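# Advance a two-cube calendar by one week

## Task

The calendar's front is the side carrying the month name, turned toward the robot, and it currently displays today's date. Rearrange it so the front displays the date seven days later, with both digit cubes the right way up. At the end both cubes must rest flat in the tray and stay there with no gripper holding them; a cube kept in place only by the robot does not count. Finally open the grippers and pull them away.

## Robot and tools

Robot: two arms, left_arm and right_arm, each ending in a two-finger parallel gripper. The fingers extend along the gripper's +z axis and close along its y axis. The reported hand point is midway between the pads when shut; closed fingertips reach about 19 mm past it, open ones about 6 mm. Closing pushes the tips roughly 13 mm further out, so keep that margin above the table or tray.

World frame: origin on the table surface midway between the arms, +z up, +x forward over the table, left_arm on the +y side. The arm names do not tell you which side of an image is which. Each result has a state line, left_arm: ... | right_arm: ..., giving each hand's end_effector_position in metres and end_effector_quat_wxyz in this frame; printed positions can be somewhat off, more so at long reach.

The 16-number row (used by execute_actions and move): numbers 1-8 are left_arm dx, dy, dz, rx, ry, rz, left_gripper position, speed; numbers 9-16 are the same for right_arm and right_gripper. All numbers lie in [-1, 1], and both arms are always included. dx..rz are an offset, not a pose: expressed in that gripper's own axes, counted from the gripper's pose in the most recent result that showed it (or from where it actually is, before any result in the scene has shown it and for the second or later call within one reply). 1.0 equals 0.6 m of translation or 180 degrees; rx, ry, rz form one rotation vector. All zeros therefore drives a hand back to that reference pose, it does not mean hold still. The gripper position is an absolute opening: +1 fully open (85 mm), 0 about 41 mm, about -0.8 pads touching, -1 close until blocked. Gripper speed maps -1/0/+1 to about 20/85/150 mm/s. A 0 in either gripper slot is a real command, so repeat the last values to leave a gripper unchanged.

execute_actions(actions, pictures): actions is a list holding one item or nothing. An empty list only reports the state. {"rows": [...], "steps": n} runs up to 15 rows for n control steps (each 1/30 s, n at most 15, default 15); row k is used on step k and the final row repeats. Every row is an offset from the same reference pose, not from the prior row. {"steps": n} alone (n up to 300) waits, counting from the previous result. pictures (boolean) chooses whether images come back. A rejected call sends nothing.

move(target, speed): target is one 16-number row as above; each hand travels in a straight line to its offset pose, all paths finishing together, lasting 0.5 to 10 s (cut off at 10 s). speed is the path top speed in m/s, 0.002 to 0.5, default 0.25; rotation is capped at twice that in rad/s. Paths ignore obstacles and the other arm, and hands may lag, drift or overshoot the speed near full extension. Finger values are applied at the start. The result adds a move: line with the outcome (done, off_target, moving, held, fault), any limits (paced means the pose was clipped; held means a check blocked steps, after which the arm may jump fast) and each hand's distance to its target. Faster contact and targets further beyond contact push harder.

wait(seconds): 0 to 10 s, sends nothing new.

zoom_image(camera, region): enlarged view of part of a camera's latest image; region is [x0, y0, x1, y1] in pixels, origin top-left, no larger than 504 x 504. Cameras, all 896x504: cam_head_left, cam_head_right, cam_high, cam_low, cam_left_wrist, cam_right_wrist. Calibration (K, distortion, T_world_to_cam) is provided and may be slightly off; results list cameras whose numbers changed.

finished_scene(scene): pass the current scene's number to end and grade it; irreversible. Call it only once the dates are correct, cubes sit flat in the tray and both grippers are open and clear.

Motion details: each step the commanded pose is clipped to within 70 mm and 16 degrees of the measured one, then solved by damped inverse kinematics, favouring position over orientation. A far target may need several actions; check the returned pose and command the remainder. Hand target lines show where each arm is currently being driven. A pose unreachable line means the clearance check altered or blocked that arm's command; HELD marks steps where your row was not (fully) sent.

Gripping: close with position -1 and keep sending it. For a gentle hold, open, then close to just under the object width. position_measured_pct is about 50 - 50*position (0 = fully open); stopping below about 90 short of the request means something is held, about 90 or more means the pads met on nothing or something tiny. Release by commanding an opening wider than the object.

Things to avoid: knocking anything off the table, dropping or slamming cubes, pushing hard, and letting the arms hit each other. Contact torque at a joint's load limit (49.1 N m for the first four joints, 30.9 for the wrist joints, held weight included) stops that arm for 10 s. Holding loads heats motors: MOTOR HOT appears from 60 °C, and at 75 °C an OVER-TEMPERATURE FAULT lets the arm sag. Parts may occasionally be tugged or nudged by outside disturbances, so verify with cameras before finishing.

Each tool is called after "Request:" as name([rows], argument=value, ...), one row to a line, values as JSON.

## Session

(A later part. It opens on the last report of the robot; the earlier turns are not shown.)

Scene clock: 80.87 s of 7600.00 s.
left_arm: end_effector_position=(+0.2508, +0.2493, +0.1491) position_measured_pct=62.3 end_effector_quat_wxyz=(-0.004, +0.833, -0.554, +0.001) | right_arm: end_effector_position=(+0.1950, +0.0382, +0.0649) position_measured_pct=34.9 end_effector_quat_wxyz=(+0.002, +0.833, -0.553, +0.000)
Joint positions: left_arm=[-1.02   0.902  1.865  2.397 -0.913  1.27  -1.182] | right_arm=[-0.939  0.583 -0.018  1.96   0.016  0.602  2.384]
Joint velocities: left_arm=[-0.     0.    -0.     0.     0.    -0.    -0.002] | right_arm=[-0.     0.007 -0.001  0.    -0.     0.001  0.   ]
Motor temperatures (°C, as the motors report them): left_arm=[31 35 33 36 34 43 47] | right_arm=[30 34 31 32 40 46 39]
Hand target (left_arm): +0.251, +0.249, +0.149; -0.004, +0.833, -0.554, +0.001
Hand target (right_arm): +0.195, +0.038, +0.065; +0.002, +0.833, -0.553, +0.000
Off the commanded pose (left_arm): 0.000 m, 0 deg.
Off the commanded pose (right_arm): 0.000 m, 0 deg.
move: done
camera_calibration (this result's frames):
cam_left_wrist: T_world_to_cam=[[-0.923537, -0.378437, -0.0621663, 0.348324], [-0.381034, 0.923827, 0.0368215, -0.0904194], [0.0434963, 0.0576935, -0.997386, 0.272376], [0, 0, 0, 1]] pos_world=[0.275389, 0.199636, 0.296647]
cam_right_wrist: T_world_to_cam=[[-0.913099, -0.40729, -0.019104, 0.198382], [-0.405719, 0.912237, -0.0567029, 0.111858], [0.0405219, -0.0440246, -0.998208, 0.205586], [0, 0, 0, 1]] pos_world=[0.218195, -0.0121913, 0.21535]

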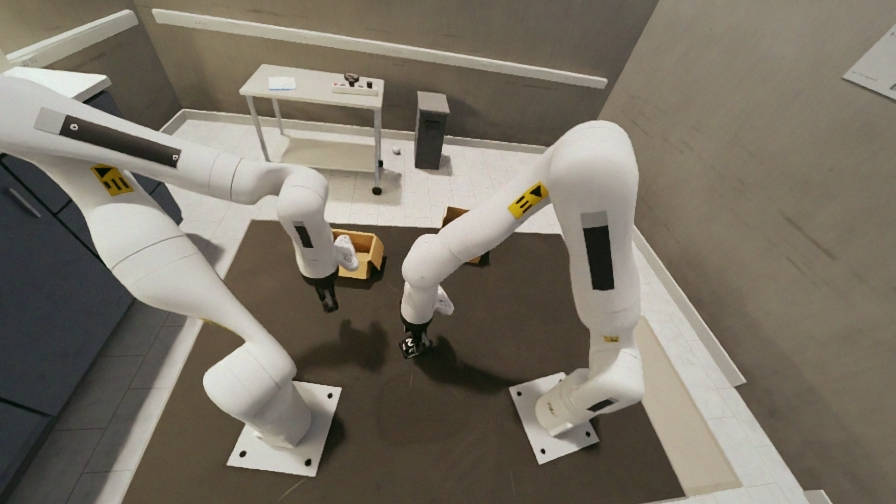

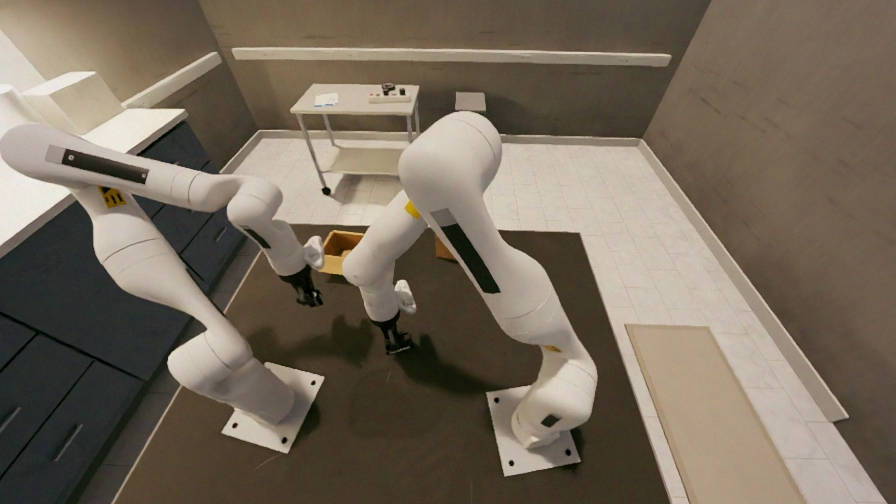

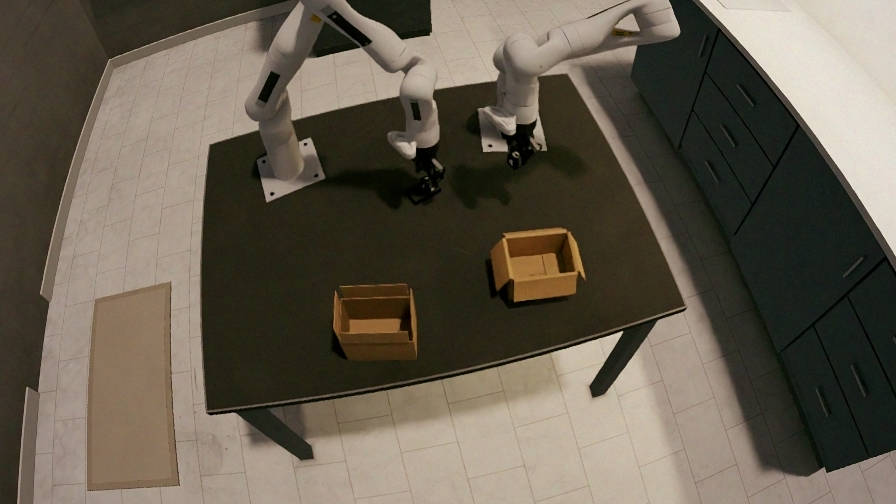

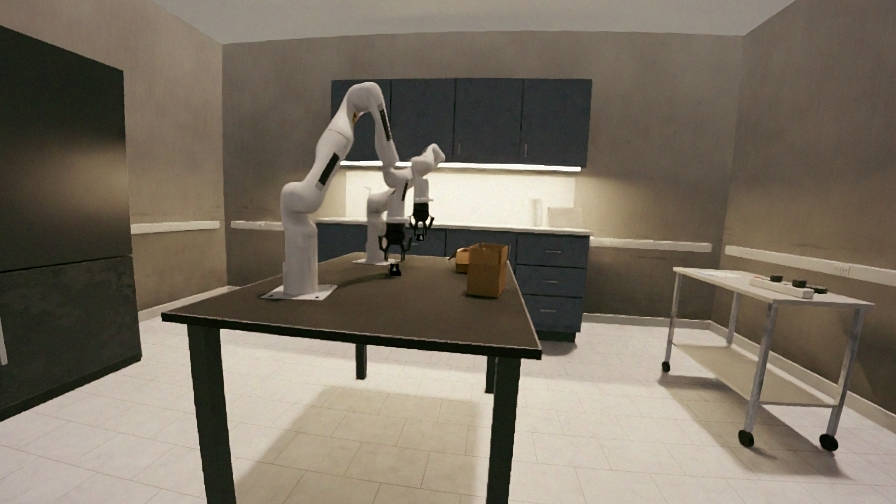

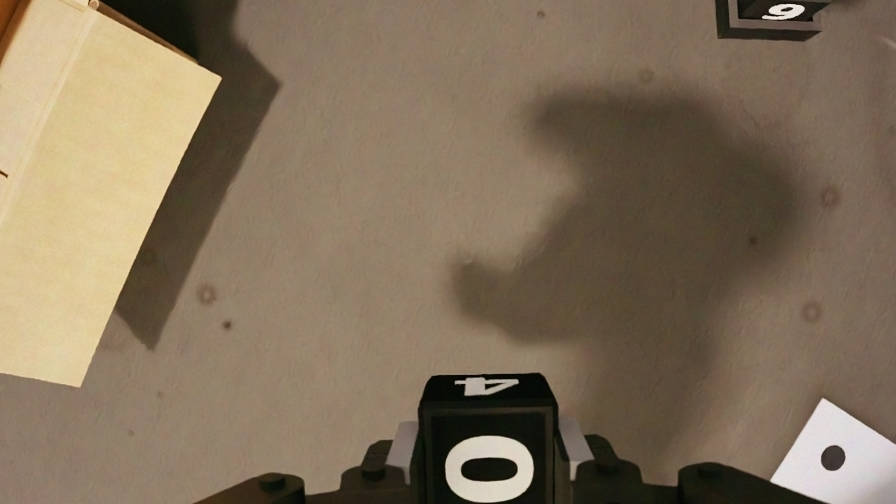

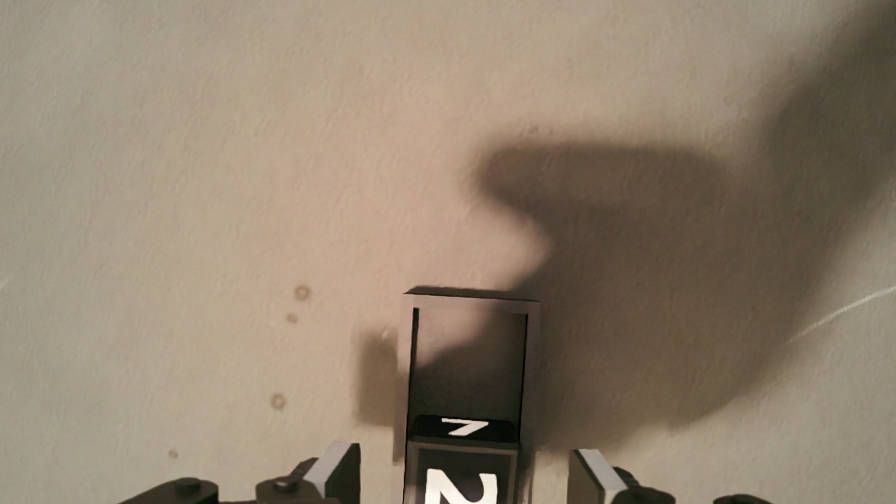

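Request:
move(target=[0,0,0,0,0,0,-1,0.3,0,-0.0015,0.0415,0,0,0,0.3,0], speed=0.06)

Request:
execute_actions([
  {"rows":[[0,0,0,0,0,0,-1,0.3,0,0,0,0,0,0,-1,0.3]],"steps":15},
])

Scene clock: 84.80 s of 7600.00 s.
left_arm: end_effector_position=(+0.2508, +0.2493, +0.1491) position_measured_pct=62.3 end_effector_quat_wxyz=(-0.004, +0.833, -0.554, +0.001) | right_arm: end_effector_position=(+0.1957, +0.0387, +0.0401) position_measured_pct=34.9 end_effector_quat_wxyz=(+0.002, +0.834, -0.552, -0.000)
Joint positions: left_arm=[-1.02   0.902  1.865  2.397 -0.913  1.27  -1.182] | right_arm=[-0.938  0.638 -0.017  1.974  0.019  0.533  2.383]
Joint velocities: left_arm=[-0.    -0.001 -0.001  0.001 -0.     0.001 -0.001] | right_arm=[ 0.     0.004  0.     0.    -0.    -0.    -0.   ]
Motor temperatures (°C, as the motors report them): left_arm=[31 35 33 36 34 43 47] | right_arm=[30 34 31 32 40 46 39]
Hand target (left_arm): +0.251, +0.249, +0.149; -0.004, +0.833, -0.554, +0.001
Hand target (right_arm): +0.196, +0.039, +0.040; +0.002, +0.834, -0.552, -0.000
Off the commanded pose (left_arm): 0.000 m, 0 deg.
Off the commanded pose (right_arm): 0.000 m, 0 deg.
After step 90, 0.20 s passed at rest.
move: done
camera_calibration (this result's frames):
cam_left_wrist: T_world_to_cam=[[-0.923537, -0.378438, -0.0621656, 0.348324], [-0.381035, 0.923827, 0.0368196, -0.0904181], [0.0434964, 0.0576915, -0.997386, 0.272376], [0, 0, 0, 1]] pos_world=[0.27539, 0.199636, 0.296647]
cam_right_wrist: T_world_to_cam=[[-0.913011, -0.407474, -0.0193843, 0.19875], [-0.405903, 0.912174, -0.0563989, 0.110392], [0.040663, -0.0436247, -0.99822, 0.180781], [0, 0, 0, 1]] pos_world=[0.218918, -0.011825, 0.190538]

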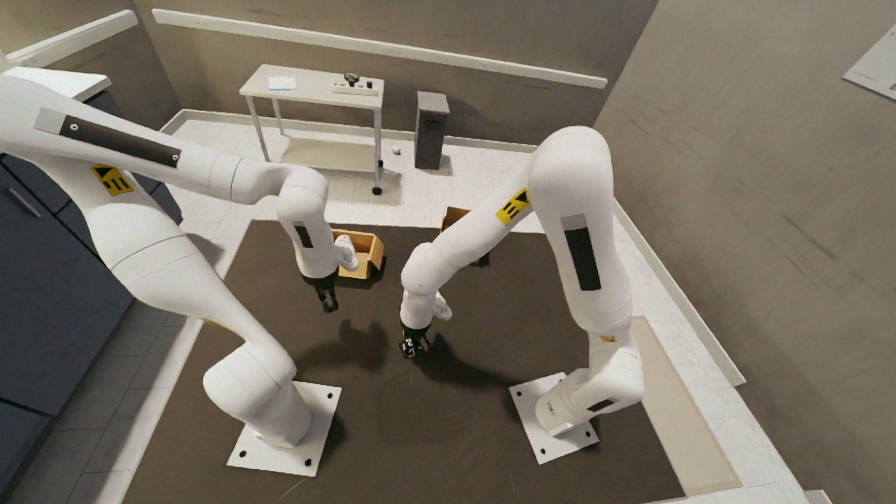

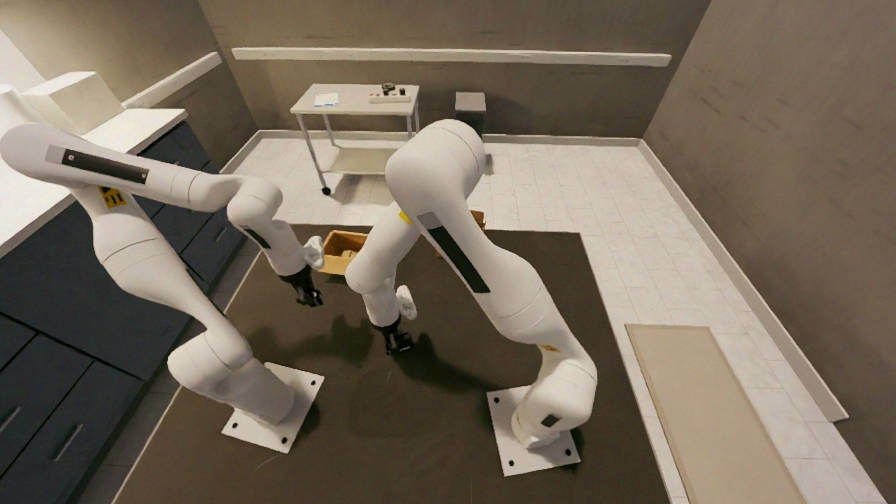

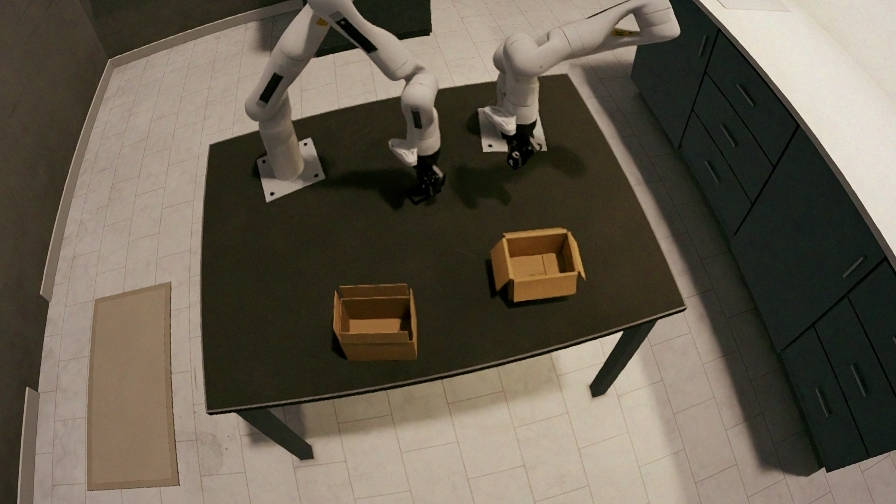

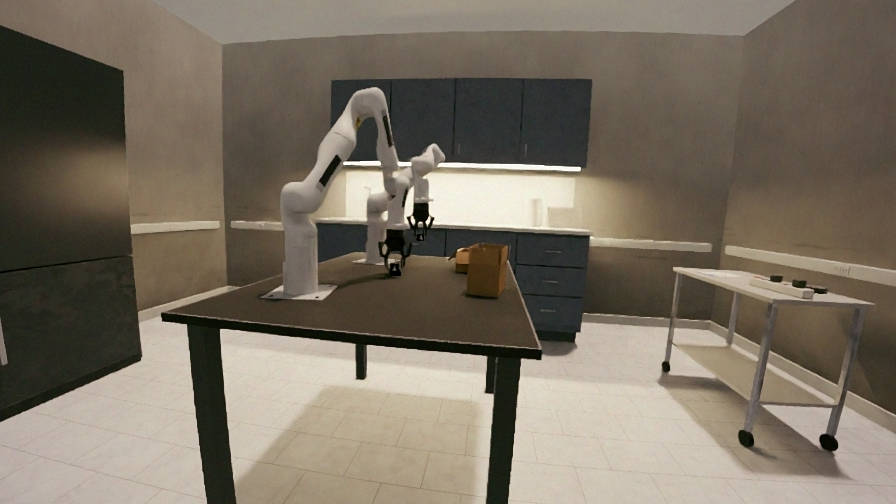

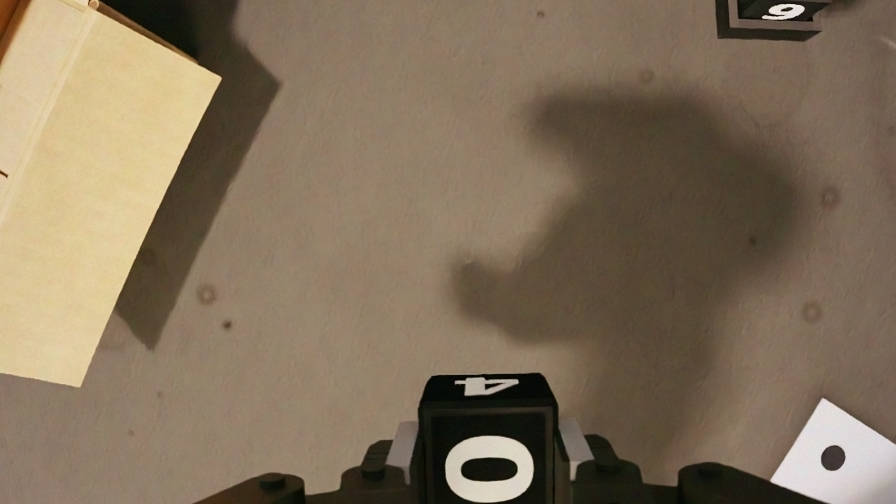

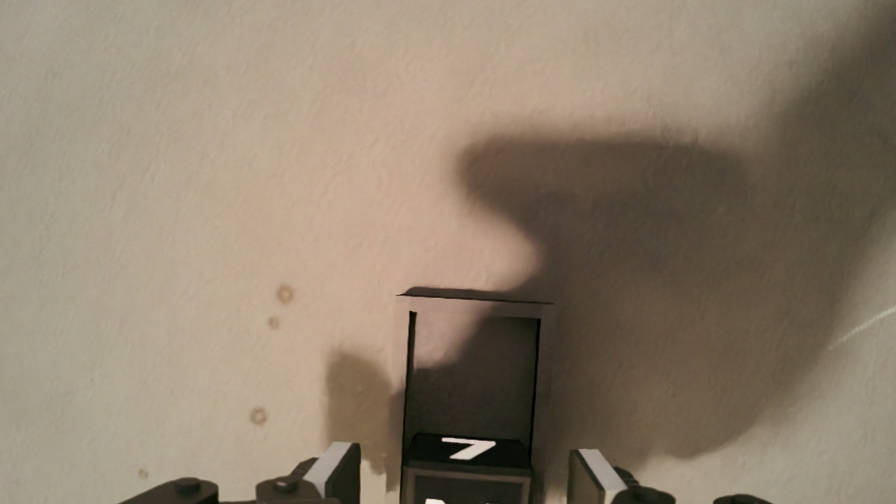

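Scene clock: 85.30 s of 7600.00 s.
left_arm: end_effector_position=(+0.2508, +0.2493, +0.1491) position_measured_pct=62.3 end_effector_quat_wxyz=(-0.004, +0.833, -0.554, +0.001) | right_arm: end_effector_position=(+0.1958, +0.0389, +0.0407) position_measured_pct=62.7 end_effector_quat_wxyz=(+0.001, +0.834, -0.552, -0.000)
Joint positions: left_arm=[-1.02   0.902  1.865  2.397 -0.913  1.27  -1.182] | right_arm=[-0.938  0.637 -0.017  1.974  0.019  0.534  2.383]
Joint velocities: left_arm=[ 0.001 -0.    -0.    -0.001  0.001 -0.001  0.   ] | right_arm=[-0.001  0.    -0.     0.    -0.    -0.002  0.   ]
Motor temperatures (°C, as the motors report them): left_arm=[31 35 33 36 34 43 47] | right_arm=[30 34 31 32 40 46 39]
Hand target (left_arm): +0.251, +0.249, +0.149; -0.004, +0.833, -0.554, +0.001
Hand target (right_arm): +0.196, +0.039, +0.040; +0.002, +0.834, -0.552, -0.000
Off the commanded pose (left_arm): 0.000 m, 0 deg.
Off the commanded pose (right_arm): 0.001 m, 0 deg.
Steps of this call (steps 1 to 15: all 15 steps of this action). Readings (end_effector_position | what the end effector reports):
1: left_arm (+0.2508, +0.2493, +0.1491) | right_arm (+0.1957, +0.0387, +0.0401) | left_arm position_measured_pct=62.3 | right_arm position_measured_pct=34.9
2: left_arm (+0.2508, +0.2493, +0.1491) | right_arm (+0.1957, +0.0387, +0.0402) | left_arm position_measured_pct=62.3 | right_arm position_measured_pct=35.7
4: left_arm (+0.2508, +0.2493, +0.1491) | right_arm (+0.1957, +0.0387, +0.0402) | left_arm position_measured_pct=62.3 | right_arm position_measured_pct=40.9
8: left_arm (+0.2508, +0.2493, +0.1491) | right_arm (+0.1957, +0.0387, +0.0401) | left_arm position_measured_pct=62.3 | right_arm position_measured_pct=54.8
15: the state above
camera_calibration (this result's frames):
cam_left_wrist: T_world_to_cam=[[-0.923536, -0.378439, -0.0621647, 0.348324], [-0.381036, 0.923827, 0.0368176, -0.0904167], [0.0434962, 0.0576894, -0.997387, 0.272377], [0, 0, 0, 1]] pos_world=[0.275391, 0.199636, 0.296647]
cam_right_wrist: T_world_to_cam=[[-0.913012, -0.407436, -0.0201306, 0.198973], [-0.405858, 0.912233, -0.0557724, 0.110245], [0.0410875, -0.0427507, -0.998241, 0.181261], [0, 0, 0, 1]] pos_world=[0.21896, -0.0117512, 0.191096]

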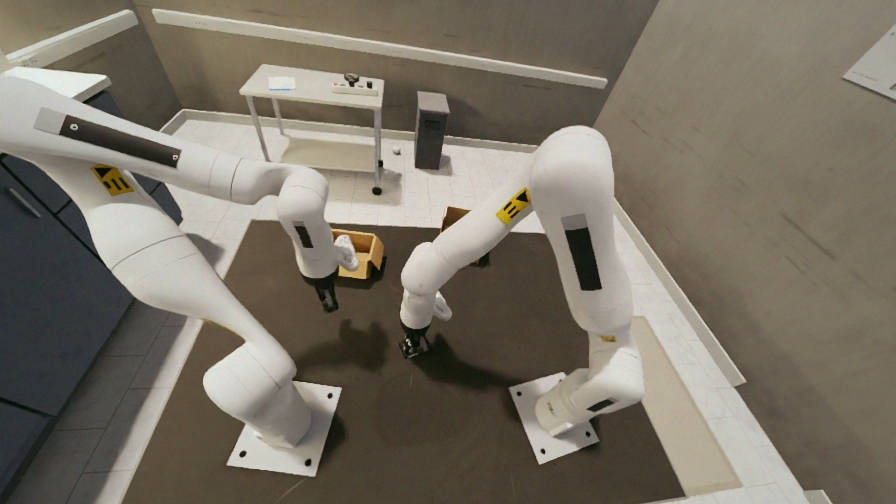

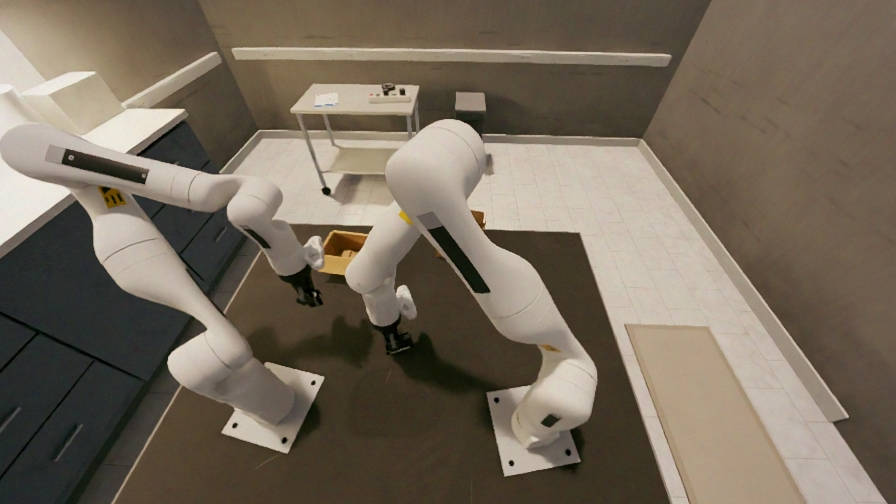

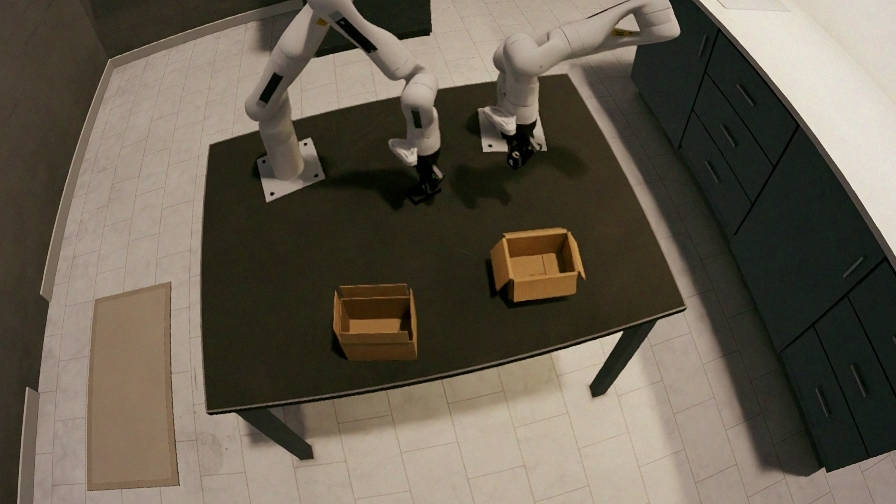

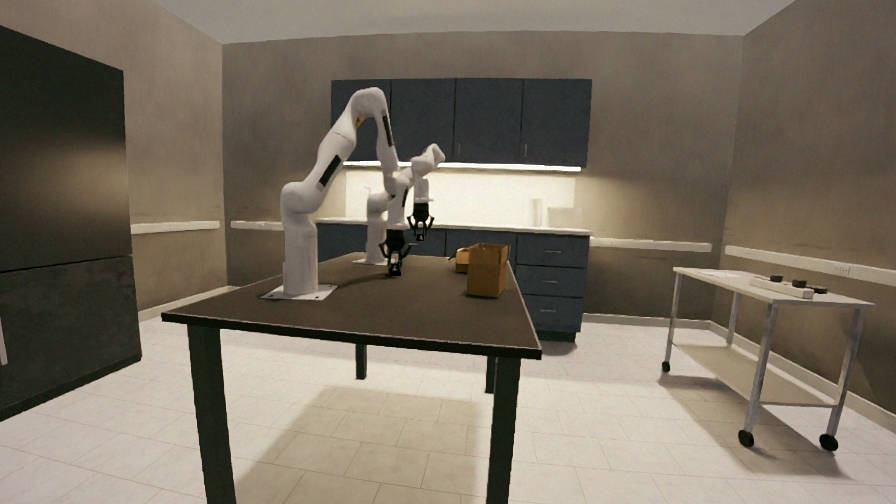

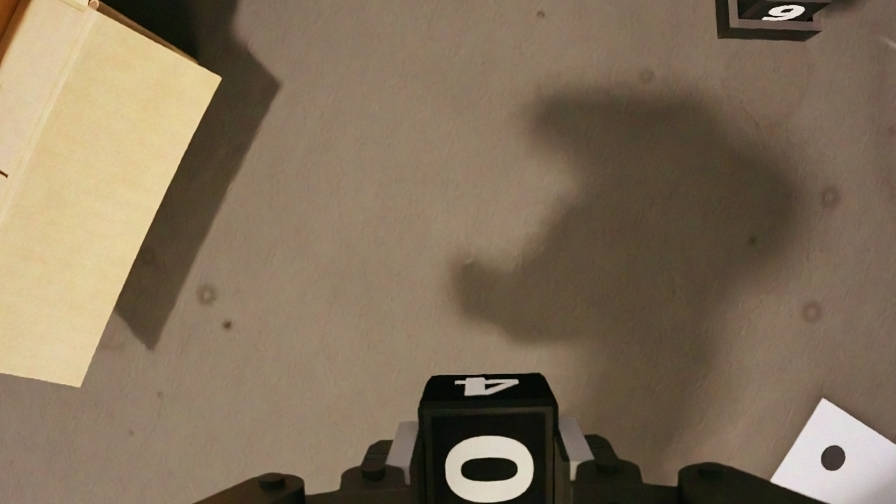

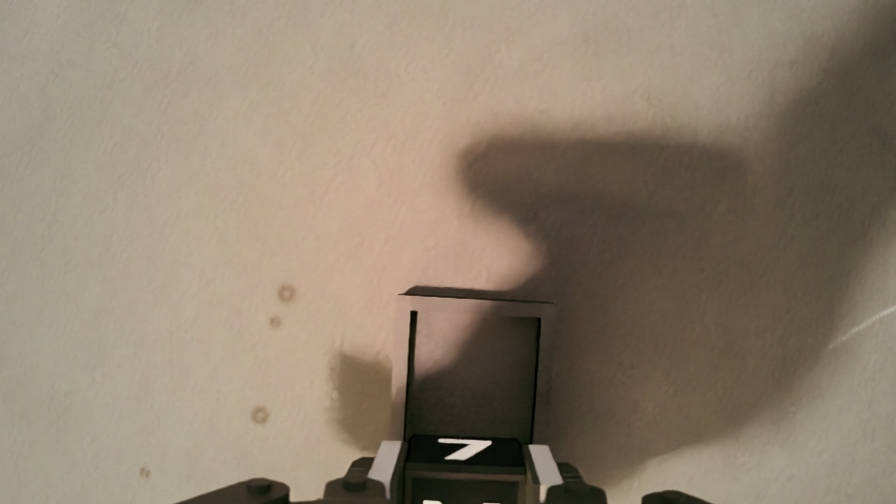

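Request:
move(target=[0,0,0,0,0,0,-1,0.3,0,0,-0.065,0,0,0,-1,0.3], speed=0.1)

Request:
move(target=[0,0,0,0,0,0,-1,0.3,0.0565,0,0,0,0,0,-1,0.3], speed=0.1)

Scene clock: 88.63 s of 7600.00 s.
left_arm: end_effector_position=(+0.2508, +0.2493, +0.1491) position_measured_pct=62.3 end_effector_quat_wxyz=(-0.004, +0.833, -0.554, +0.001) | right_arm: end_effector_position=(+0.1960, +0.0387, +0.0796) position_measured_pct=62.7 end_effector_quat_wxyz=(+0.001, +0.833, -0.553, -0.000)
Joint positions: left_arm=[-1.02   0.902  1.865  2.397 -0.913  1.27  -1.182] | right_arm=[-0.937  0.554 -0.018  1.946  0.015  0.645  2.386]
Joint velocities: left_arm=[-0.     0.    -0.001 -0.001 -0.     0.    -0.   ] | right_arm=[ 0.001 -0.006 -0.001 -0.     0.     0.001  0.   ]
Motor temperatures (°C, as the motors report them): left_arm=[31 35 33 36 34 43 47] | right_arm=[30 34 31 32 40 46 39]
Hand target (left_arm): +0.251, +0.249, +0.149; -0.004, +0.833, -0.554, +0.001
Hand target (right_arm): +0.196, +0.039, +0.080; +0.001, +0.833, -0.553, -0.000
Off the commanded pose (left_arm): 0.000 m, 0 deg.
Off the commanded pose (right_arm): 0.000 m, 0 deg.
move: done
camera_calibration (this result's frames):
cam_left_wrist: T_world_to_cam=[[-0.923536, -0.378441, -0.062164, 0.348325], [-0.381038, 0.923826, 0.0368155, -0.0904152], [0.0434963, 0.0576873, -0.997387, 0.272378], [0, 0, 0, 1]] pos_world=[0.275391, 0.199635, 0.296648]
cam_right_wrist: T_world_to_cam=[[-0.913145, -0.407158, -0.0197325, 0.199813], [-0.405579, 0.912329, -0.0562239, 0.112566], [0.0408945, -0.0433374, -0.998223, 0.220091], [0, 0, 0, 1]] pos_world=[0.219112, -0.011804, 0.229971]

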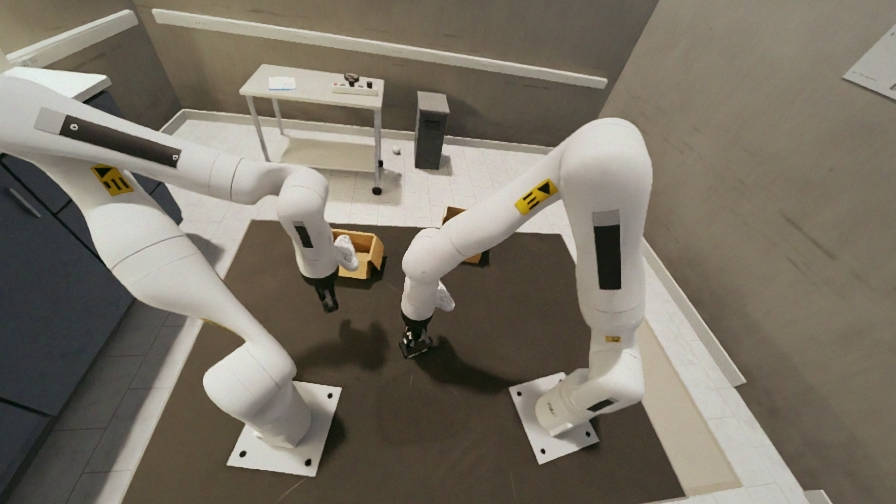

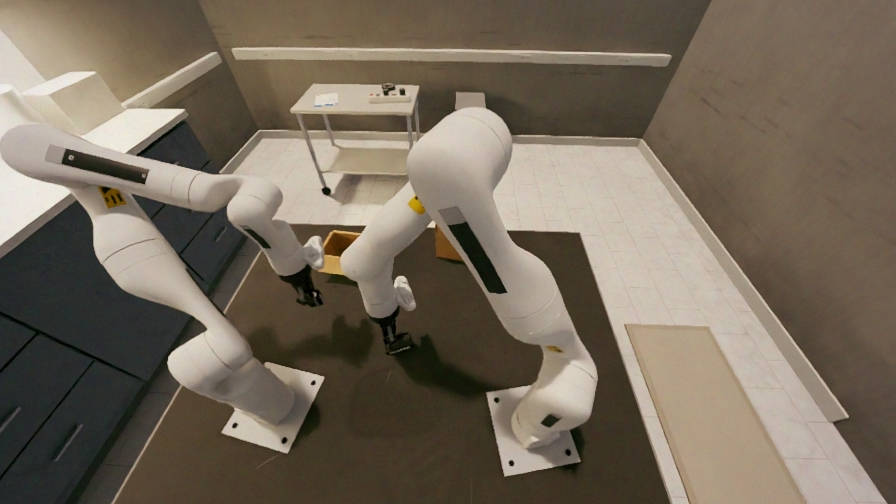

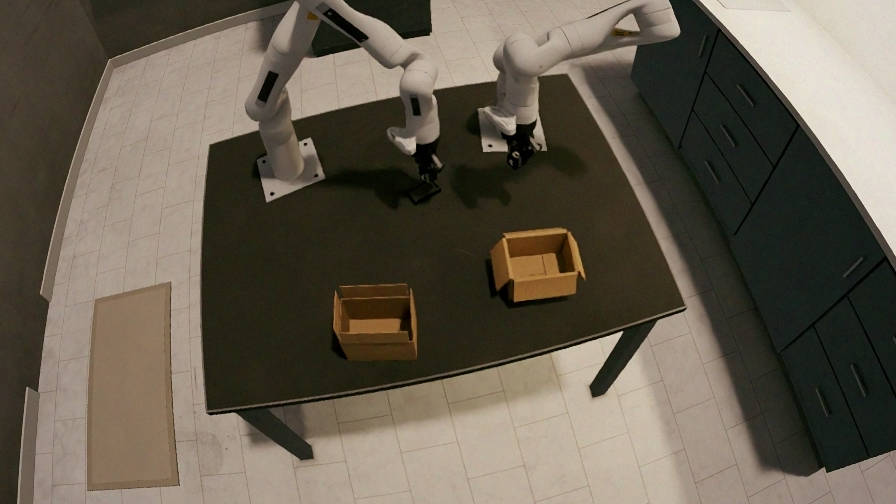

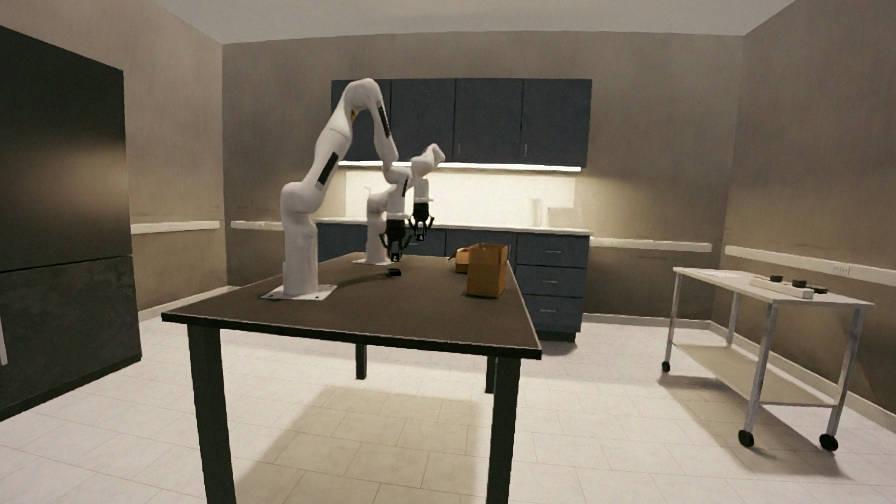

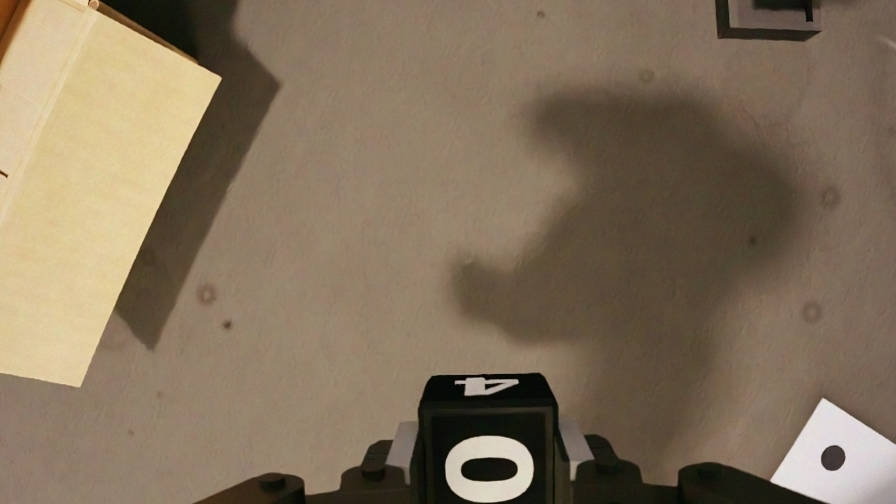

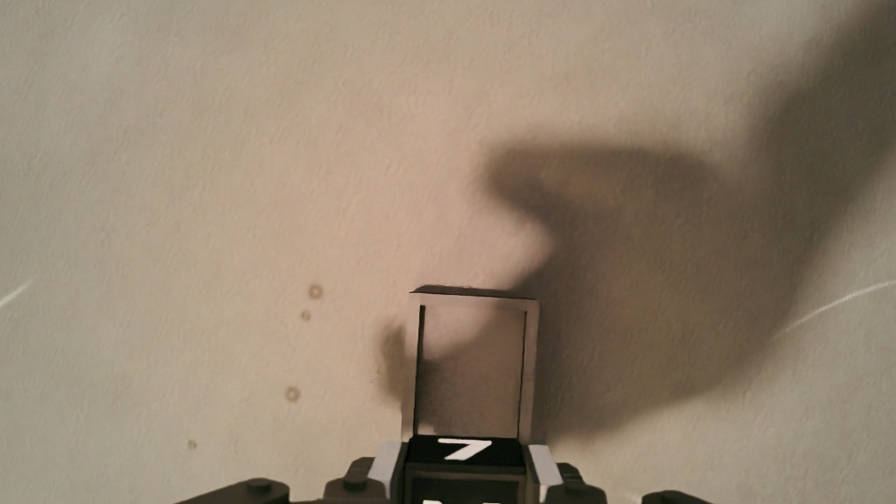

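Scene clock: 89.37 s of 7600.00 s.
left_arm: end_effector_position=(+0.2508, +0.2493, +0.1491) position_measured_pct=62.3 end_effector_quat_wxyz=(-0.004, +0.833, -0.554, +0.001) | right_arm: end_effector_position=(+0.2089, +0.0075, +0.0794) position_measured_pct=62.7 end_effector_quat_wxyz=(+0.002, +0.834, -0.552, -0.000)
Joint positions: left_arm=[-1.02   0.902  1.865  2.397 -0.913  1.27  -1.182] | right_arm=[-0.87   0.523 -0.021  2.013  0.018  0.609  2.448]
Joint velocities: left_arm=[-0.    -0.001 -0.    -0.001 -0.001  0.     0.   ] | right_arm=[ 0.004 -0.003  0.003  0.    -0.002 -0.001  0.003]
Motor temperatures (°C, as the motors report them): left_arm=[31 35 33 36 34 43 47] | right_arm=[30 34 31 32 40 46 39]
Hand target (left_arm): +0.251, +0.249, +0.149; -0.004, +0.833, -0.554, +0.001
Hand target (right_arm): +0.209, +0.007, +0.080; +0.002, +0.833, -0.553, -0.000
Off the commanded pose (left_arm): 0.000 m, 0 deg.
Off the commanded pose (right_arm): 0.000 m, 0 deg.
move: done
camera_calibration (this result's frames):
cam_left_wrist: T_world_to_cam=[[-0.923535, -0.378442, -0.0621631, 0.348325], [-0.381039, 0.923826, 0.0368136, -0.0904138], [0.0434961, 0.0576852, -0.997387, 0.272378], [0, 0, 0, 1]] pos_world=[0.275392, 0.199635, 0.296648]
cam_right_wrist: T_world_to_cam=[[-0.912905, -0.407718, -0.0192465, 0.198827], [-0.406154, 0.912064, -0.0563726, 0.146416], [0.0405382, -0.0436458, -0.998224, 0.218137], [0, 0, 0, 1]] pos_world=[0.232135, -0.0429547, 0.22983]

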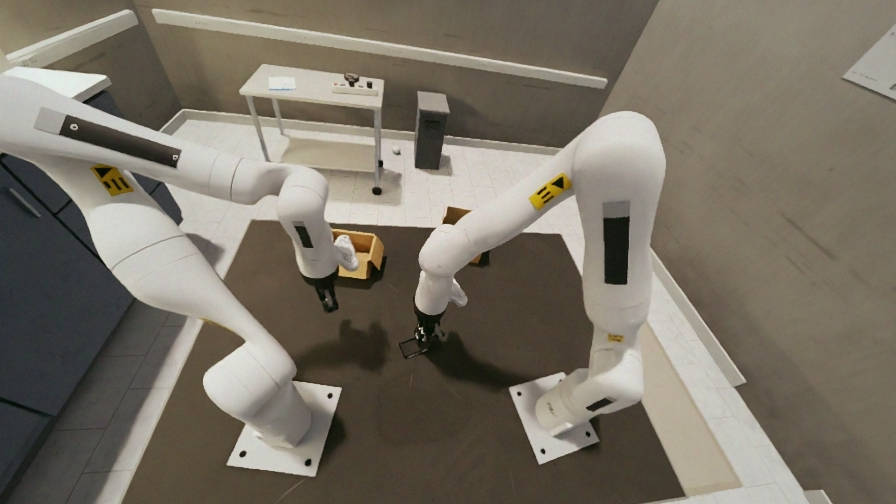

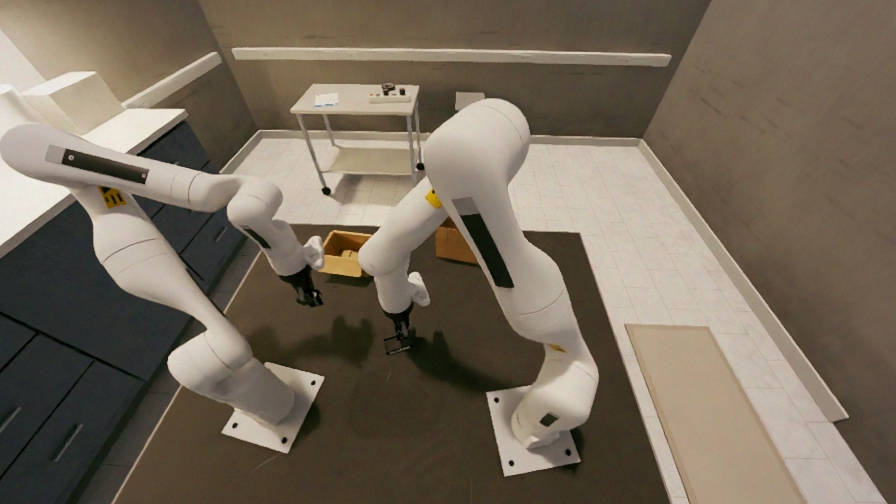

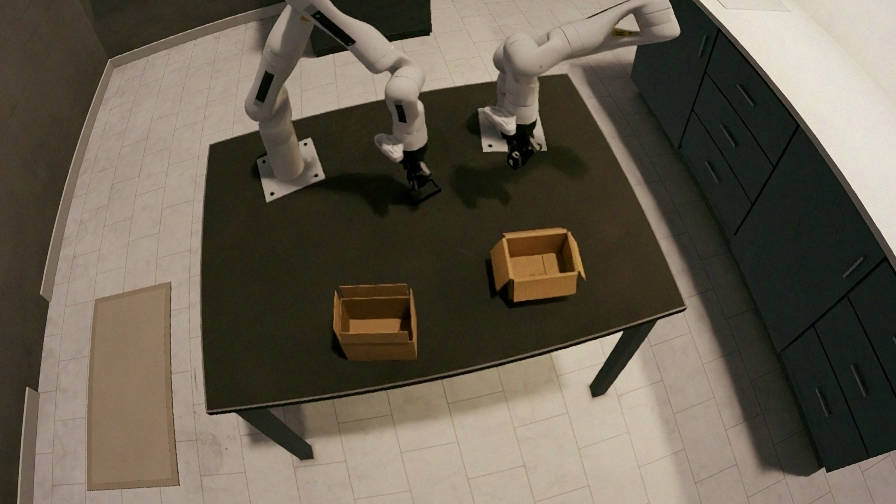

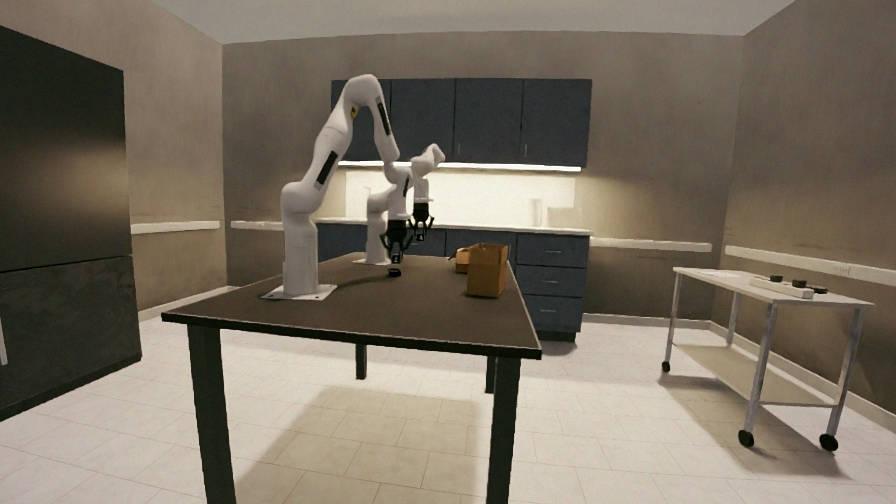

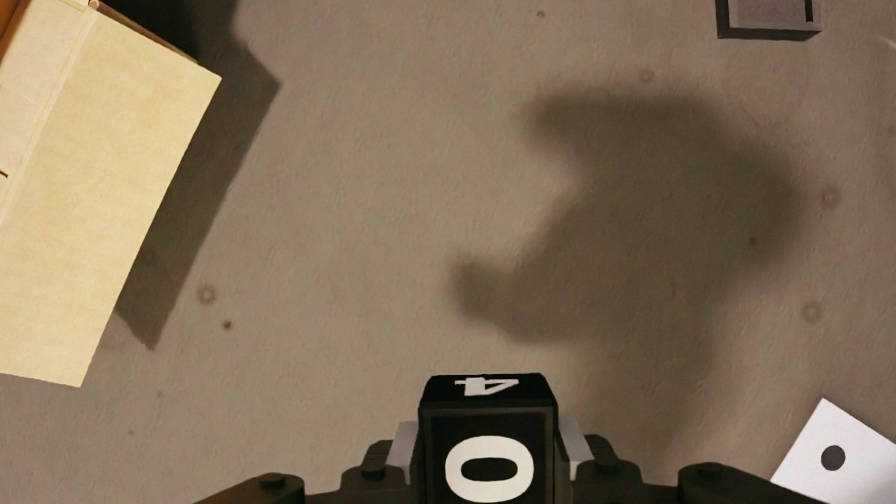

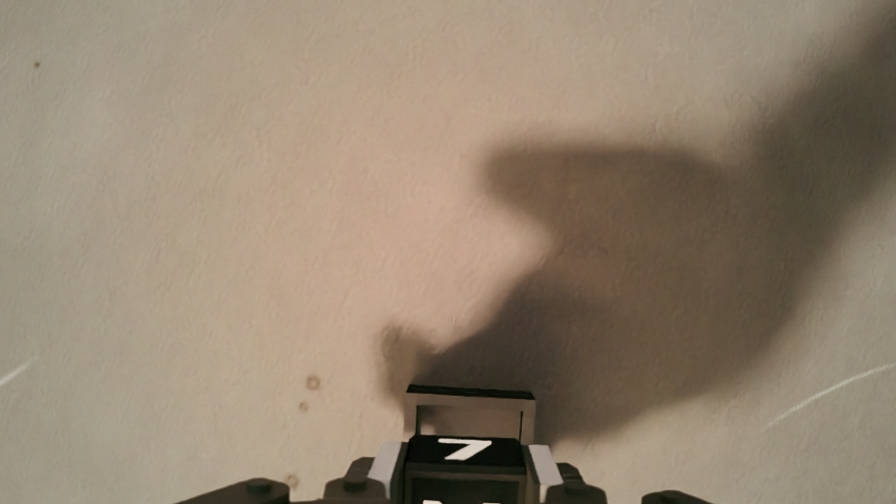

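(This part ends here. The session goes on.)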